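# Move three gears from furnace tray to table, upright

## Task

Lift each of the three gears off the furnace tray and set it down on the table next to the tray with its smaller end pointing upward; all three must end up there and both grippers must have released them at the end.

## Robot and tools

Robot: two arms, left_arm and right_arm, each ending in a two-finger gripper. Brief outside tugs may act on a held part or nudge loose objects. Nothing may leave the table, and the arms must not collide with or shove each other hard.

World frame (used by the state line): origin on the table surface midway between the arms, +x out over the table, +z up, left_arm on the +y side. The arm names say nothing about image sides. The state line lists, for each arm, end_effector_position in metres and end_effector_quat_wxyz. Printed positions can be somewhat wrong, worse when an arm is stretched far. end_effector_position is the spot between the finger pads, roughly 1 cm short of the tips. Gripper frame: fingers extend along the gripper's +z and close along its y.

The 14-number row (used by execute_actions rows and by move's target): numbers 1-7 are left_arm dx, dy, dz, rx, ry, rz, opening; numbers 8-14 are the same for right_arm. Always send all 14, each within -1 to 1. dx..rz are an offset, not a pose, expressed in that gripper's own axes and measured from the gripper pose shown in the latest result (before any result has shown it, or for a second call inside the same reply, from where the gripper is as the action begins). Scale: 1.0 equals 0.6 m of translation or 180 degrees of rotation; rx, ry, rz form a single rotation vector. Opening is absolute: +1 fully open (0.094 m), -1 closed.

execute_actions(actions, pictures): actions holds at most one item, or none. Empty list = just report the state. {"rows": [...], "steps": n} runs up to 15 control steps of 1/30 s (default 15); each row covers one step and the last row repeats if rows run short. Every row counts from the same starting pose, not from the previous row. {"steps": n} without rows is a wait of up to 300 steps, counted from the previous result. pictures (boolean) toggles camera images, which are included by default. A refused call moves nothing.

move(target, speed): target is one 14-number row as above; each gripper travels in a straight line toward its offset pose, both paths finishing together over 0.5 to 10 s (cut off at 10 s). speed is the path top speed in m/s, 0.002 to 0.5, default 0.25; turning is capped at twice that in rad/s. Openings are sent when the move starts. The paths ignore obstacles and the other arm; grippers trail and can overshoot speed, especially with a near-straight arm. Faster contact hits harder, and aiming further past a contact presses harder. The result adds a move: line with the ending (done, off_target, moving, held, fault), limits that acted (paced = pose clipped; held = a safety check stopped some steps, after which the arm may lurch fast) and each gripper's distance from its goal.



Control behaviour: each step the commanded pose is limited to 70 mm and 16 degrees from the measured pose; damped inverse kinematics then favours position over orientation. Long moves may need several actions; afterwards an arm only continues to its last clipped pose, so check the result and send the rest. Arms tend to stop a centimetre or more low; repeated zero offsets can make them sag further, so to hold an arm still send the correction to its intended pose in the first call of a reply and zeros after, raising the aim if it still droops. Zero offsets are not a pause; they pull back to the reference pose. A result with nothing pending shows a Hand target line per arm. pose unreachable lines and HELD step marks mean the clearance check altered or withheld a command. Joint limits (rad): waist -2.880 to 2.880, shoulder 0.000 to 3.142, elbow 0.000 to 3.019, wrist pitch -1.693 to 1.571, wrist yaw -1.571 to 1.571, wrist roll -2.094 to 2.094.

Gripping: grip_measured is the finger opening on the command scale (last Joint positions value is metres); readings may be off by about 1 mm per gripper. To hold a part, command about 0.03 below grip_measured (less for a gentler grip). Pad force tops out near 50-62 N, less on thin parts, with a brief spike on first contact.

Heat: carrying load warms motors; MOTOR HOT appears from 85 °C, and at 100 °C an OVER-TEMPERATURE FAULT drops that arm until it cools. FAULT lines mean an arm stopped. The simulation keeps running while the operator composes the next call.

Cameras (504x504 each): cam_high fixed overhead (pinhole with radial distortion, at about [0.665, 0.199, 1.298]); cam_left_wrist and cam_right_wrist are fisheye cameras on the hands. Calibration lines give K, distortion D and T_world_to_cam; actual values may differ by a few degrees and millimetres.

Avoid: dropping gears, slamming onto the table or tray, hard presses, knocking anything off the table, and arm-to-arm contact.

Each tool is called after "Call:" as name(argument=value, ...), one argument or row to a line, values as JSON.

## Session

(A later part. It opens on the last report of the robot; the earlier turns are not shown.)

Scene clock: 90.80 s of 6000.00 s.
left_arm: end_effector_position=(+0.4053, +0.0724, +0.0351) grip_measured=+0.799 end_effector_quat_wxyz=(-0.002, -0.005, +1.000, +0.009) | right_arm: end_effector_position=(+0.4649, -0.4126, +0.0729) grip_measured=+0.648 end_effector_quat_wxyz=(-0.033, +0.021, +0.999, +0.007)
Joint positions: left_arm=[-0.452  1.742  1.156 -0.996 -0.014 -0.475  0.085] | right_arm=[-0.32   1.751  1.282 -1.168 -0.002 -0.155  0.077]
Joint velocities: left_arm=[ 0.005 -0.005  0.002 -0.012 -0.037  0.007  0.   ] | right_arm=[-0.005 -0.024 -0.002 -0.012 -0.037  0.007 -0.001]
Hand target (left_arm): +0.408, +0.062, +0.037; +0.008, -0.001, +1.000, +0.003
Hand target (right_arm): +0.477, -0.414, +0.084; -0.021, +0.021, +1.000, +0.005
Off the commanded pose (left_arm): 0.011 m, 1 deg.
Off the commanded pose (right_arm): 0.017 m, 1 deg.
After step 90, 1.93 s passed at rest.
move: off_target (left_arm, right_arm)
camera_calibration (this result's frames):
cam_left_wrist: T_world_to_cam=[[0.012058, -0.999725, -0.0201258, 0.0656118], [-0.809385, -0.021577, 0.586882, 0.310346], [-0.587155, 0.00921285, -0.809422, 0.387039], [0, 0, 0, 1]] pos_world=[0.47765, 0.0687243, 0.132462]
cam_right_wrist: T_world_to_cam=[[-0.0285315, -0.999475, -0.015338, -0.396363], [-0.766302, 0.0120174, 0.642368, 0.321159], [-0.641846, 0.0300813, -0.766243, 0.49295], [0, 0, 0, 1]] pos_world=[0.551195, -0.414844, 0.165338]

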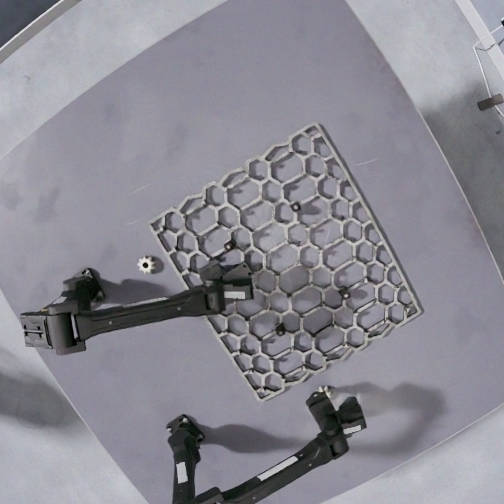

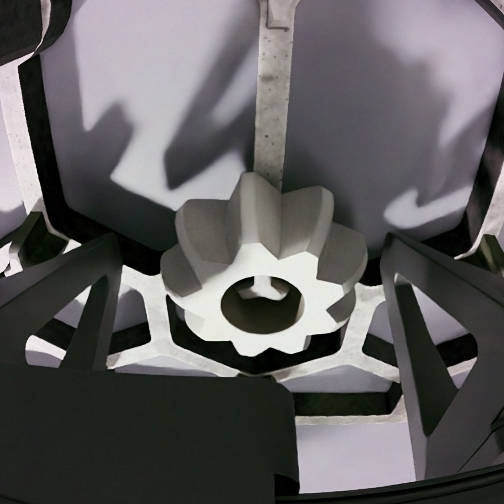

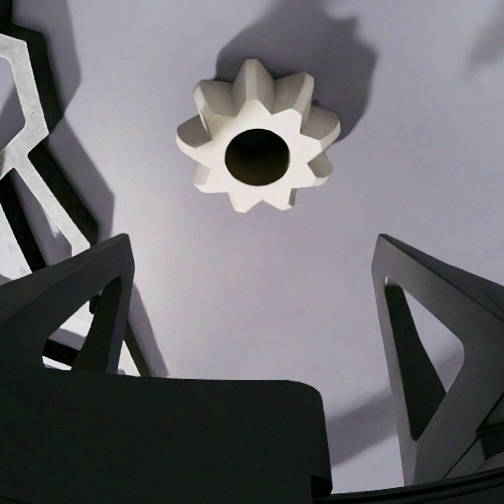

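Call:
move(
  target=[0,-0.022,0.006,0,0,0,0.8,-0.02,0,-0.02,0,-0.008,0,0.65],
  speed=0.03,
)

Call:
move(
  target=[0,-0.005,0,0,0,0,0.13,-0.02,0,-0.02,0,-0.008,0,0.65],
)

Scene clock: 94.63 s of 6000.00 s.
left_arm: end_effector_position=(+0.4027, +0.0704, +0.0321) grip_measured=+0.799 end_effector_quat_wxyz=(-0.005, -0.009, +1.000, +0.011) | right_arm: end_effector_position=(+0.4650, -0.4124, +0.0729) grip_measured=+0.648 end_effector_quat_wxyz=(-0.032, +0.021, +0.999, +0.007)
Joint positions: left_arm=[-0.459  1.747  1.154 -0.996 -0.015 -0.49   0.085] | right_arm=[-0.32   1.751  1.282 -1.168 -0.003 -0.155  0.077]
Joint velocities: left_arm=[-0.015 -0.005 -0.007 -0.007  0.007 -0.037  0.   ] | right_arm=[-0.015 -0.005 -0.007 -0.012  0.007  0.066 -0.001]
Hand target (left_arm): +0.405, +0.059, +0.031; -0.002, -0.005, +1.000, +0.008
Hand target (right_arm): +0.477, -0.413, +0.084; -0.020, +0.021, +1.000, +0.006
Off the commanded pose (left_arm): 0.011 m, 1 deg.
Off the commanded pose (right_arm): 0.017 m, 1 deg.
move: off_target (left_arm, right_arm)
camera_calibration (this result's frames):
cam_left_wrist: T_world_to_cam=[[0.0210693, -0.999492, -0.0239314, 0.0600322], [-0.805613, -0.0311479, 0.591623, 0.308974], [-0.592067, 0.00681436, -0.80586, 0.385169], [0, 0, 0, 1]] pos_world=[0.475695, 0.0670009, 0.129033]
cam_right_wrist: T_world_to_cam=[[-0.0286038, -0.999455, -0.0164636, -0.396046], [-0.766445, 0.0113564, 0.64221, 0.320991], [-0.641673, 0.0309881, -0.766352, 0.493271], [0, 0, 0, 1]] pos_world=[0.551212, -0.414761, 0.165355]

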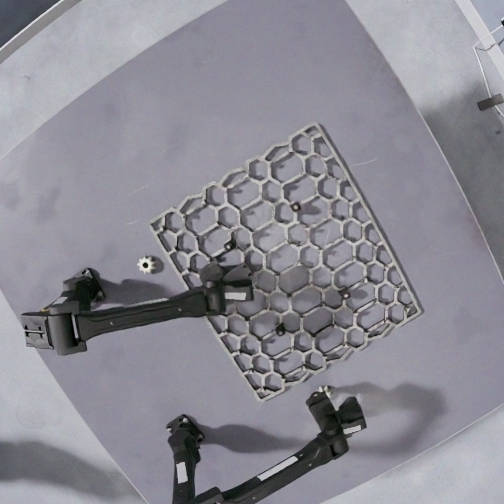

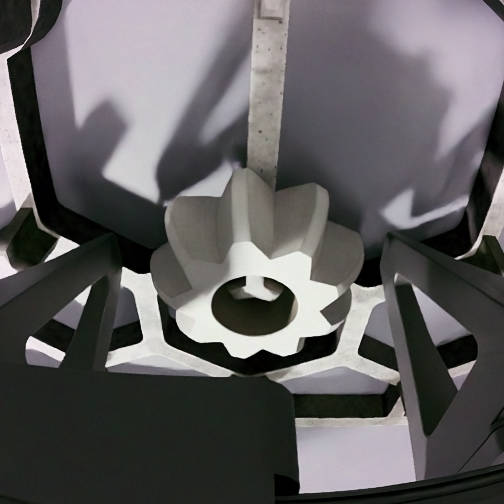

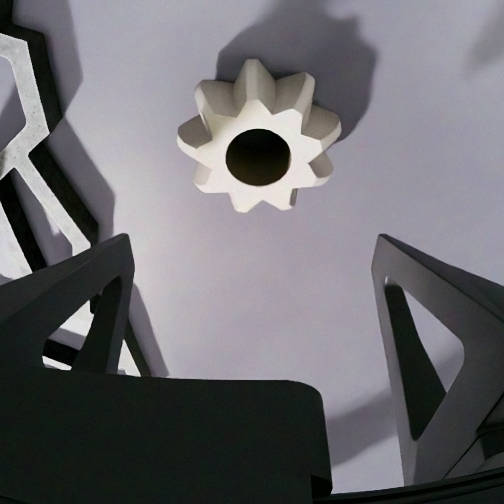

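Scene clock: 95.33 s of 6000.00 s.
left_arm: end_effector_position=(+0.4024, +0.0707, +0.0317) grip_measured=+0.185 end_effector_quat_wxyz=(-0.005, -0.009, +1.000, +0.011) | right_arm: end_effector_position=(+0.4650, -0.4122, +0.0729) grip_measured=+0.648 end_effector_quat_wxyz=(-0.032, +0.021, +0.999, +0.008)
Joint positions: left_arm=[-0.459  1.747  1.153 -0.996 -0.016 -0.49   0.056] | right_arm=[-0.32   1.751  1.282 -1.168 -0.004 -0.155  0.077]
Joint velocities: left_arm=[-0.024 -0.015 -0.002 -0.002  0.051 -0.007 -0.   ] | right_arm=[-0.005 -0.005  0.012 -0.007 -0.022 -0.022 -0.   ]
Hand target (left_arm): +0.403, +0.067, +0.032; -0.005, -0.009, +1.000, +0.011
Hand target (right_arm): +0.477, -0.413, +0.084; -0.020, +0.021, +1.000, +0.007
Off the commanded pose (left_arm): 0.003 m, 0 deg.
Off the commanded pose (right_arm): 0.017 m, 1 deg.
move: off_target (right_arm)
camera_calibration (this result's frames):
cam_left_wrist: T_world_to_cam=[[0.0206543, -0.999462, -0.0254766, 0.0605932], [-0.805325, -0.0317323, 0.591984, 0.308931], [-0.592474, 0.00828993, -0.805547, 0.384738], [0, 0, 0, 1]] pos_world=[0.475486, 0.0671742, 0.128586]
cam_right_wrist: T_world_to_cam=[[-0.0286759, -0.999434, -0.0175892, -0.395727], [-0.766588, 0.0106955, 0.642051, 0.320824], [-0.641499, 0.0318951, -0.76646, 0.493591], [0, 0, 0, 1]] pos_world=[0.55123, -0.414678, 0.165372]

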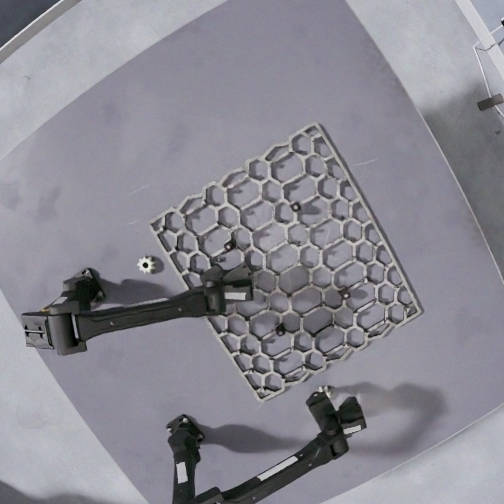

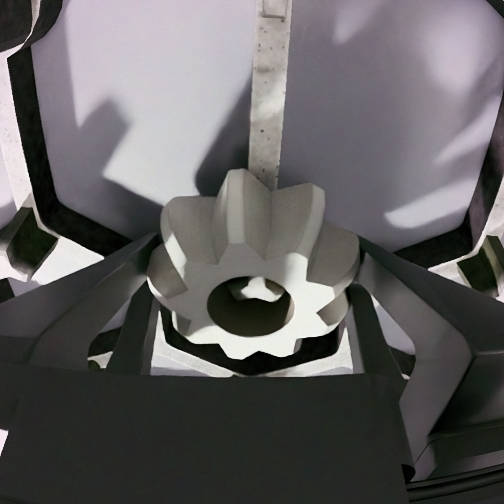

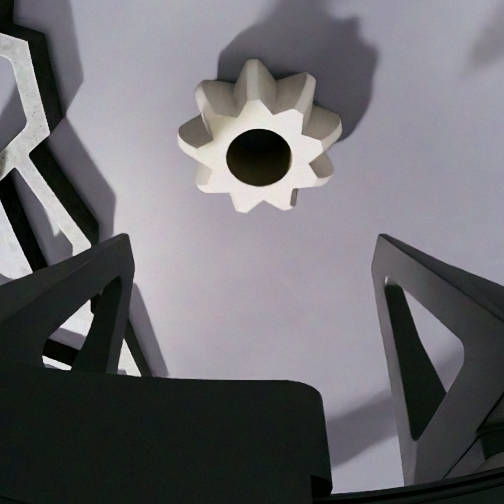

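Call:
move(
  target=[-0.035,-0.02,-0.14,0.008,-0.025,0,0.14,-0.02,0,-0.02,0,-0.008,0,0.65],
  speed=0.05,
)

Call:
move(
  target=[0.26,0.02,-0.02,0.008,-0.015,0,0.14,-0.02,0,-0.02,0,-0.008,0,0.65],
  speed=0.1,
)

Scene clock: 108.40 s of 6000.00 s.
left_arm: end_effector_position=(+0.4051, +0.0717, +0.0786) grip_measured=+0.185 end_effector_quat_wxyz=(-0.001, -0.011, +1.000, +0.017) | right_arm: end_effector_position=(+0.4650, -0.4120, +0.0729) grip_measured=+0.648 end_effector_quat_wxyz=(-0.032, +0.021, +0.999, +0.009)
Joint positions: left_arm=[-0.459  1.687  1.213 -1.114 -0.028 -0.494  0.056] | right_arm=[-0.32   1.751  1.282 -1.168 -0.006 -0.155  0.077]
Joint velocities: left_arm=[-0.015 -0.005 -0.002 -0.002  0.037  0.066 -0.001] | right_arm=[-0.005 -0.005  0.002 -0.002  0.066  0.037 -0.001]
Hand target (left_arm): +0.423, +0.058, +0.116; +0.035, -0.009, +0.999, -0.001
Hand target (right_arm): +0.477, -0.413, +0.084; -0.020, +0.021, +1.000, +0.008
Off the commanded pose (left_arm): 0.044 m, 5 deg.
Off the commanded pose (right_arm): 0.017 m, 1 deg.
After step 90, 7.97 s passed at rest.
move: off_target (left_arm, right_arm)
camera_calibration (this result's frames):
cam_left_wrist: T_world_to_cam=[[0.0244545, -0.99907, -0.0355173, 0.0619628], [-0.809322, -0.040641, 0.585957, 0.286081], [-0.586856, 0.0144156, -0.809563, 0.421642], [0, 0, 0, 1]] pos_world=[0.477459, 0.0674535, 0.175915]
cam_right_wrist: T_world_to_cam=[[-0.0287716, -0.999404, -0.01909, -0.395302], [-0.766778, 0.00981455, 0.641838, 0.320601], [-0.641268, 0.0331045, -0.766603, 0.494018], [0, 0, 0, 1]] pos_world=[0.551254, -0.414568, 0.165396]

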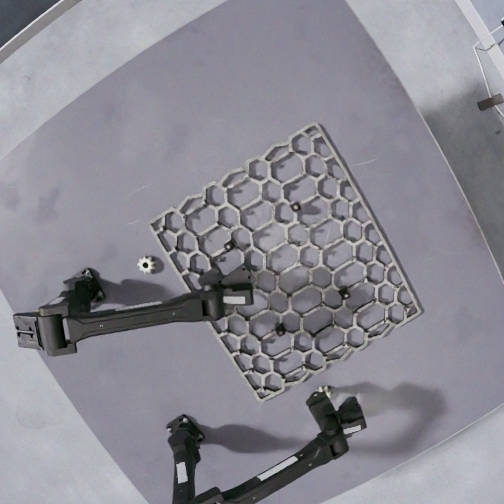

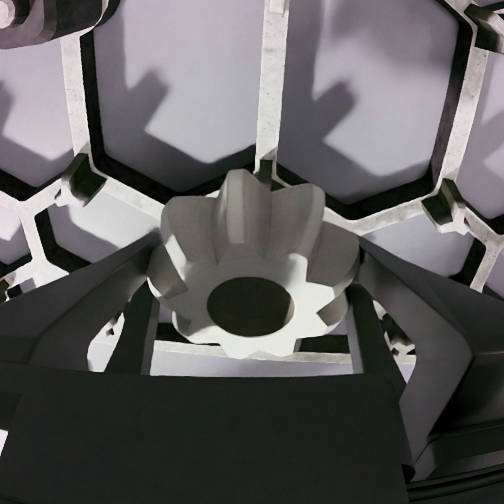

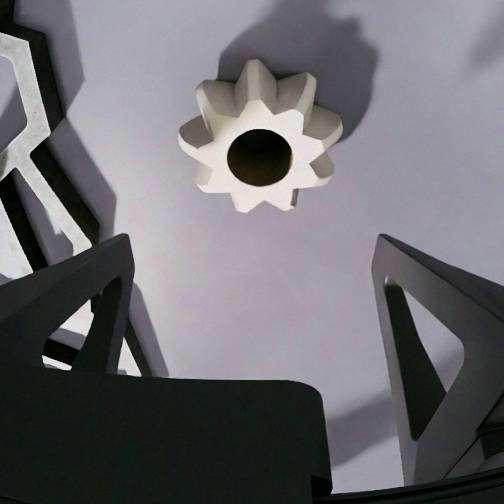

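Scene clock: 110.33 s of 6000.00 s.
left_arm: end_effector_position=(+0.2415, +0.0862, +0.0828) grip_measured=+0.185 end_effector_quat_wxyz=(+0.001, -0.011, +1.000, +0.016) | right_arm: end_effector_position=(+0.4651, -0.4118, +0.0729) grip_measured=+0.648 end_effector_quat_wxyz=(-0.032, +0.021, +0.999, +0.009)
Joint positions: left_arm=[-0.65   1.316  0.808 -1.081 -0.026 -0.684  0.056] | right_arm=[-0.32   1.751  1.282 -1.168 -0.007 -0.155  0.077]
Joint velocities: left_arm=[-0.005 -0.005 -0.007  0.002  0.066 -0.051 -0.   ] | right_arm=[-0.005 -0.005 -0.012 -0.017  0.066 -0.007  0.001]
Hand target (left_arm): +0.248, +0.077, +0.095; +0.020, -0.011, +1.000, +0.002
Hand target (right_arm): +0.477, -0.413, +0.084; -0.019, +0.021, +1.000, +0.008
Off the commanded pose (left_arm): 0.013 m, 3 deg.
Off the commanded pose (right_arm): 0.017 m, 1 deg.
move: off_target (left_arm, right_arm)
camera_calibration (this result's frames):
cam_left_wrist: T_world_to_cam=[[0.024567, -0.999125, -0.0338414, 0.0804345], [-0.812328, -0.0396818, 0.581849, 0.152794], [-0.582683, 0.013196, -0.812592, 0.328175], [0, 0, 0, 1]] pos_world=[0.313365, 0.0820967, 0.180491]
cam_right_wrist: T_world_to_cam=[[-0.028843, -0.99938, -0.0202156, -0.394983], [-0.76692, 0.00915409, 0.641677, 0.320434], [-0.641094, 0.0340117, -0.766709, 0.494338], [0, 0, 0, 1]] pos_world=[0.551271, -0.414485, 0.165413]

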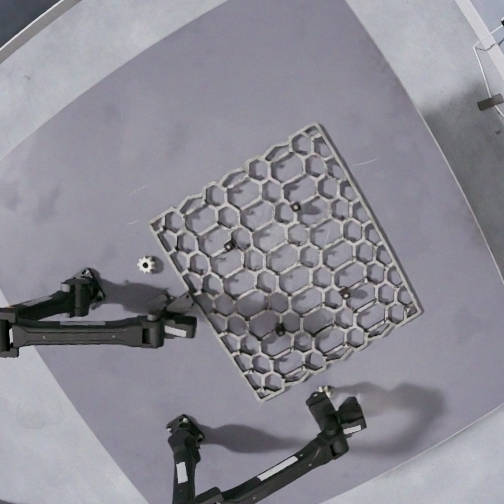

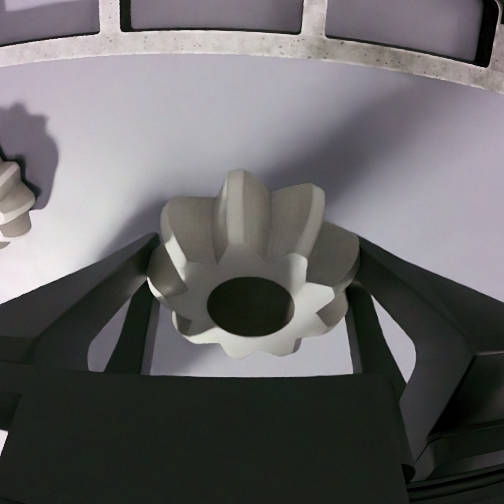

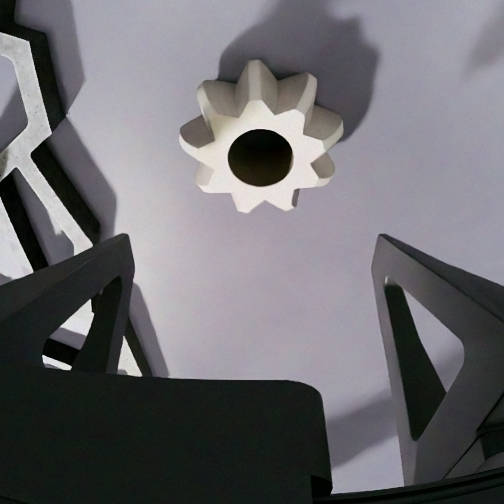

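Call:
move(
  target=[0,0,0.088,0.018,-0.008,0,0.14,-0.02,0,-0.02,0,-0.008,0,0.65],
  speed=0.05,
)

Call:
move(
  target=[-0.01,-0.006,0.023,0.005,-0.007,0,0.14,-0.02,0,-0.02,0,-0.008,0,0.65],
  speed=0.012,
)

Scene clock: 115.83 s of 6000.00 s.
left_arm: end_effector_position=(+0.2291, +0.0922, +0.0240) grip_measured=+0.185 end_effector_quat_wxyz=(+0.001, -0.007, +1.000, +0.000) | right_arm: end_effector_position=(+0.4651, -0.4116, +0.0729) grip_measured=+0.648 end_effector_quat_wxyz=(-0.032, +0.021, +0.999, +0.010)
Joint positions: left_arm=[-0.645  1.376  0.679 -0.873 -0.001 -0.671  0.056] | right_arm=[-0.32   1.751  1.282 -1.168 -0.008 -0.155  0.077]
Joint velocities: left_arm=[ 0.005 -0.005 -0.007  0.027 -0.037 -0.037 -0.001] | right_arm=[-0.005 -0.005 -0.027 -0.012 -0.022  0.007 -0.001]
Hand target (left_arm): +0.241, +0.089, +0.030; +0.015, -0.011, +1.000, -0.012
Hand target (right_arm): +0.477, -0.413, +0.084; -0.019, +0.021, +1.000, +0.009
Off the commanded pose (left_arm): 0.015 m, 2 deg.
Off the commanded pose (right_arm): 0.017 m, 1 deg.
After step 90, 1.13 s passed at rest.
move: off_target (left_arm, right_arm)
camera_calibration (this result's frames):
cam_left_wrist: T_world_to_cam=[[0.0156071, -0.999873, -0.00332187, 0.0861408], [-0.81184, -0.0146113, 0.583697, 0.17476], [-0.583671, -0.00641298, -0.811965, 0.275122], [0, 0, 0, 1]] pos_world=[0.301114, 0.0904476, 0.121669]
cam_right_wrist: T_world_to_cam=[[-0.0289142, -0.999354, -0.0213412, -0.394664], [-0.767063, 0.00849382, 0.641515, 0.320267], [-0.64092, 0.034919, -0.766813, 0.494657], [0, 0, 0, 1]] pos_world=[0.551289, -0.414402, 0.165431]

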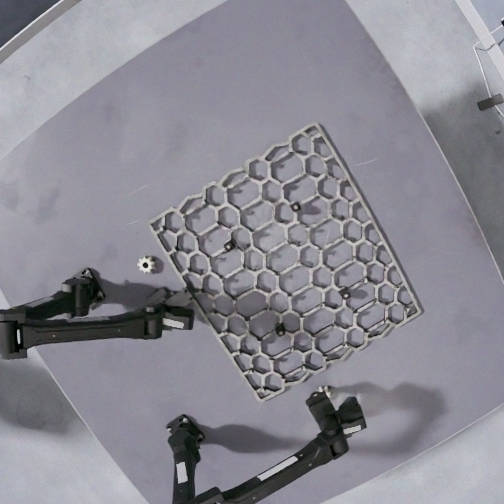

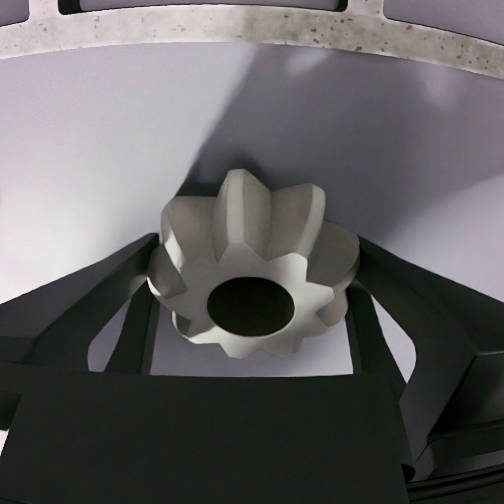

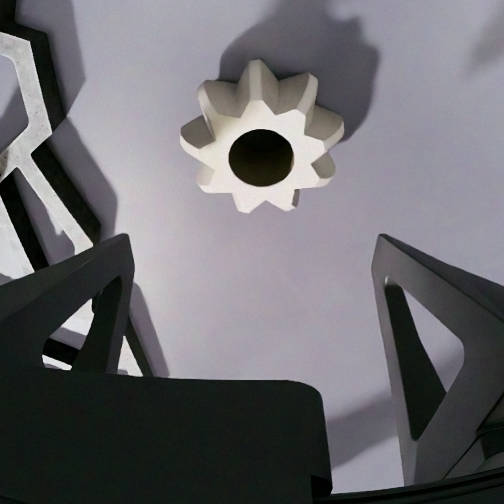

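Scene clock: 117.47 s of 6000.00 s.
left_arm: end_effector_position=(+0.2312, +0.0907, +0.0168) grip_measured=+0.185 end_effector_quat_wxyz=(+0.009, -0.007, +1.000, -0.006) | right_arm: end_effector_position=(+0.4652, -0.4113, +0.0729) grip_measured=+0.648 end_effector_quat_wxyz=(-0.032, +0.021, +0.999, +0.010)
Joint positions: left_arm=[-0.645  1.386  0.664 -0.827 -0.001 -0.671  0.056] | right_arm=[-0.32   1.751  1.282 -1.168 -0.009 -0.155  0.077]
Joint velocities: left_arm=[-0.005 -0.005 -0.002 -0.017 -0.037  0.022 -0.   ] | right_arm=[-0.024 -0.015  0.012 -0.007  0.007 -0.037  0.001]
Hand target (left_arm): +0.235, +0.089, +0.010; +0.012, -0.007, +1.000, -0.007
Hand target (right_arm): +0.477, -0.412, +0.084; -0.019, +0.021, +1.000, +0.010
Off the commanded pose (left_arm): 0.008 m, 0 deg.
Off the commanded pose (right_arm): 0.017 m, 1 deg.
move: off_target (right_arm)
camera_calibration (this result's frames):
cam_left_wrist: T_world_to_cam=[[0.0155566, -0.999834, 0.00951922, 0.0842828], [-0.821251, -0.00734614, 0.57052, 0.182353], [-0.570356, -0.016693, -0.821228, 0.268483], [0, 0, 0, 1]] pos_world=[0.301577, 0.0900901, 0.115647]
cam_right_wrist: T_world_to_cam=[[-0.0290088, -0.999318, -0.022842, -0.394237], [-0.767253, 0.00761376, 0.641299, 0.320045], [-0.640688, 0.0361289, -0.766951, 0.495082], [0, 0, 0, 1]] pos_world=[0.551313, -0.414292, 0.165454]

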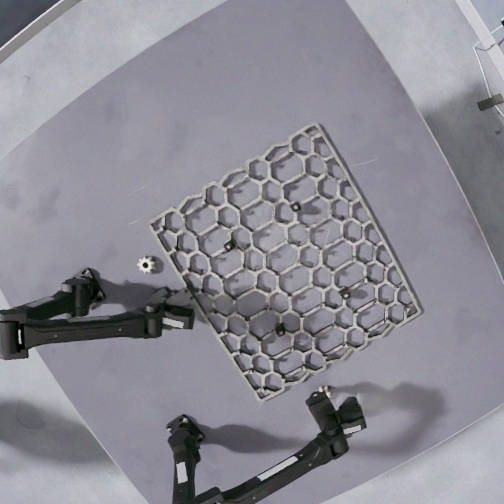

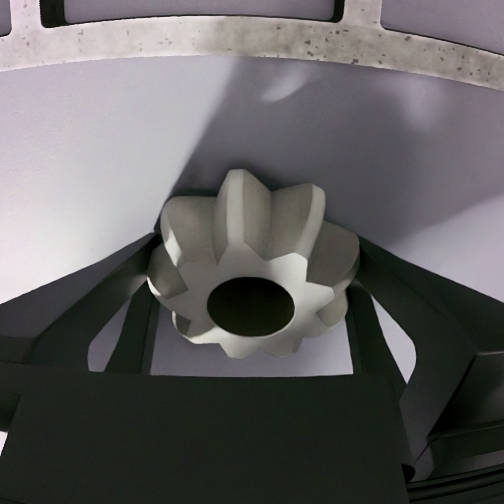

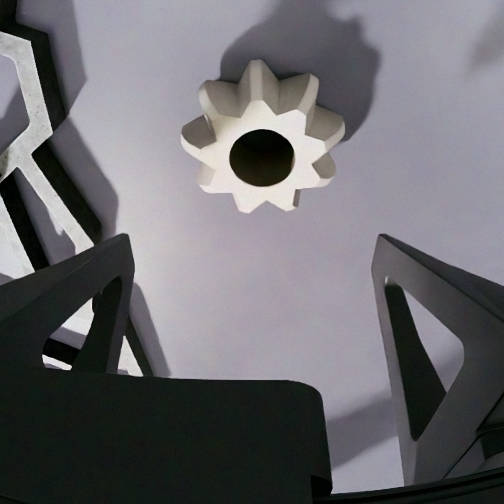

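Call:
move(
  target=[0,0,0,0,0,0,0.7,-0.02,0,-0.02,0,-0.008,0,0.65],
)

Call:
move(
  target=[-0.015,-0.015,-0.13,0,0,0,0.7,-0.02,0,-0.02,0,-0.008,0,0.65],
  speed=0.12,
)

Scene clock: 121.97 s of 6000.00 s.
left_arm: end_effector_position=(+0.2313, +0.0906, +0.0170) grip_measured=+0.699 end_effector_quat_wxyz=(+0.009, -0.006, +1.000, -0.006) | right_arm: end_effector_position=(+0.4652, -0.4111, +0.0729) grip_measured=+0.648 end_effector_quat_wxyz=(-0.032, +0.021, +0.999, +0.011)
Joint positions: left_arm=[-0.645  1.386  0.664 -0.827 -0.001 -0.67   0.08 ] | right_arm=[-0.32   1.751  1.282 -1.168 -0.011 -0.155  0.077]
Joint velocities: left_arm=[ 0.005 -0.015  0.002 -0.012  0.066 -0.066 -0.   ] | right_arm=[-0.005 -0.005 -0.002  0.007  0.037 -0.007  0.001]
Hand target (left_arm): +0.231, +0.091, +0.017; +0.009, -0.006, +1.000, -0.006
Hand target (right_arm): +0.477, -0.412, +0.084; -0.019, +0.021, +1.000, +0.010
Off the commanded pose (left_arm): 0.000 m, 0 deg.
Off the commanded pose (right_arm): 0.017 m, 1 deg.
After step 90, 0.80 s passed at rest.
move: off_target (right_arm)
camera_calibration (this result's frames):
cam_left_wrist: T_world_to_cam=[[0.0151693, -0.999835, 0.00998797, 0.0843083], [-0.8216, -0.00677083, 0.570024, 0.18232], [-0.569862, -0.016853, -0.821567, 0.268608], [0, 0, 0, 1]] pos_world=[0.301585, 0.0900557, 0.115911]
cam_right_wrist: T_world_to_cam=[[-0.0290794, -0.99929, -0.0239675, -0.393917], [-0.767396, 0.00695395, 0.641136, 0.319879], [-0.640514, 0.0370364, -0.767053, 0.495401], [0, 0, 0, 1]] pos_world=[0.55133, -0.414209, 0.165472]

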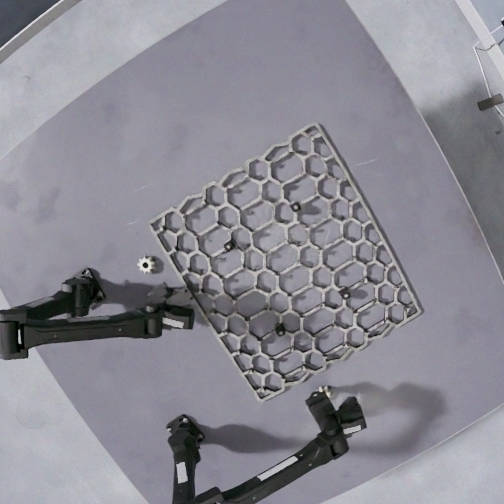

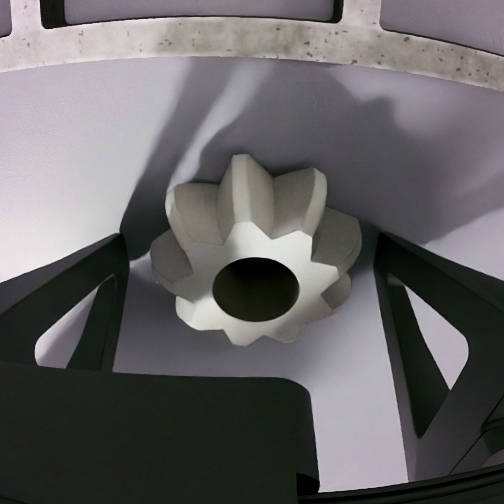

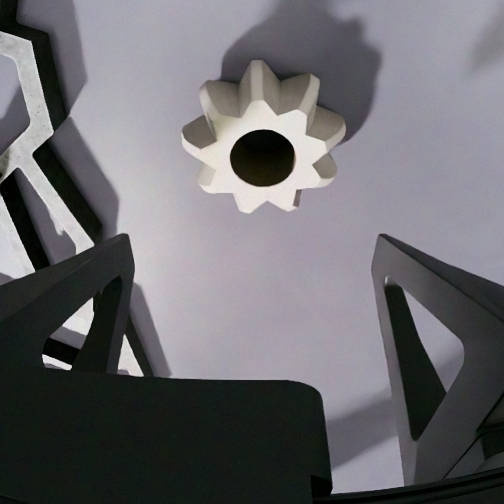

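Scene clock: 123.00 s of 6000.00 s.
left_arm: end_effector_position=(+0.2282, +0.0930, +0.0788) grip_measured=+0.699 end_effector_quat_wxyz=(-0.005, -0.006, +1.000, +0.005) | right_arm: end_effector_position=(+0.4653, -0.4109, +0.0729) grip_measured=+0.648 end_effector_quat_wxyz=(-0.032, +0.021, +0.999, +0.012)
Joint positions: left_arm=[-0.645  1.278  0.763 -1.069 -0.001 -0.67   0.08 ] | right_arm=[-0.32   1.751  1.282 -1.168 -0.012 -0.155  0.077]
Joint velocities: left_arm=[-0.005 -0.015  0.002  0.017 -0.066  0.007  0.   ] | right_arm=[-0.015 -0.005 -0.017  0.007  0.007  0.007  0.001]
Hand target (left_arm): +0.239, +0.082, +0.096; +0.009, -0.006, +1.000, -0.007
Hand target (right_arm): +0.477, -0.412, +0.084; -0.019, +0.021, +1.000, +0.011
Off the commanded pose (left_arm): 0.022 m, 2 deg.
Off the commanded pose (right_arm): 0.017 m, 1 deg.
move: off_target (left_arm, right_arm)
camera_calibration (this result's frames):
cam_left_wrist: T_world_to_cam=[[0.0151466, -0.999818, -0.0116408, 0.0878188], [-0.805632, -0.0190987, 0.592108, 0.140343], [-0.592223, 0.000409815, -0.805774, 0.319924], [0, 0, 0, 1]] pos_world=[0.301201, 0.0903521, 0.17571]
cam_right_wrist: T_world_to_cam=[[-0.0291498, -0.99926, -0.025093, -0.393596], [-0.767539, 0.00629432, 0.640972, 0.319713], [-0.640339, 0.0379441, -0.767154, 0.49572], [0, 0, 0, 1]] pos_world=[0.551348, -0.414126, 0.16549]

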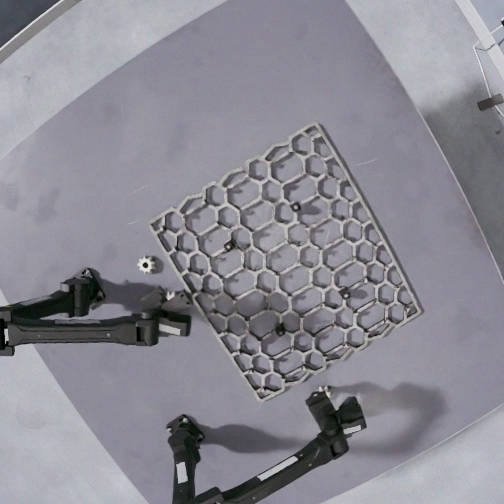

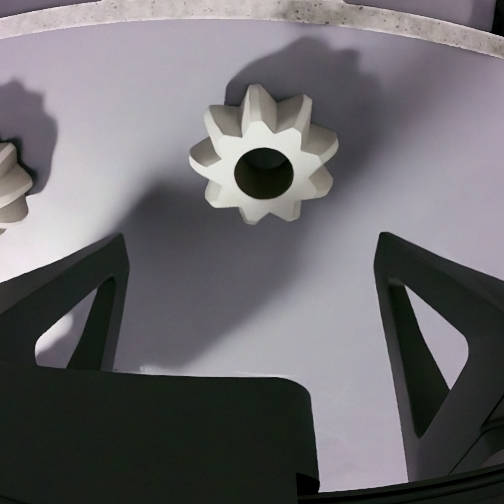

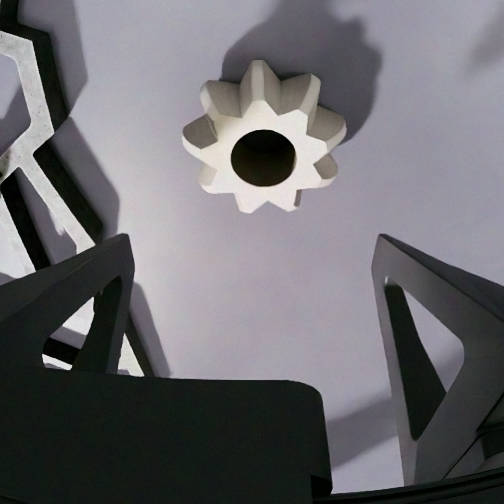

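Call:
finished_scene(
  scene=2,
)

The scene is finished: the task was done.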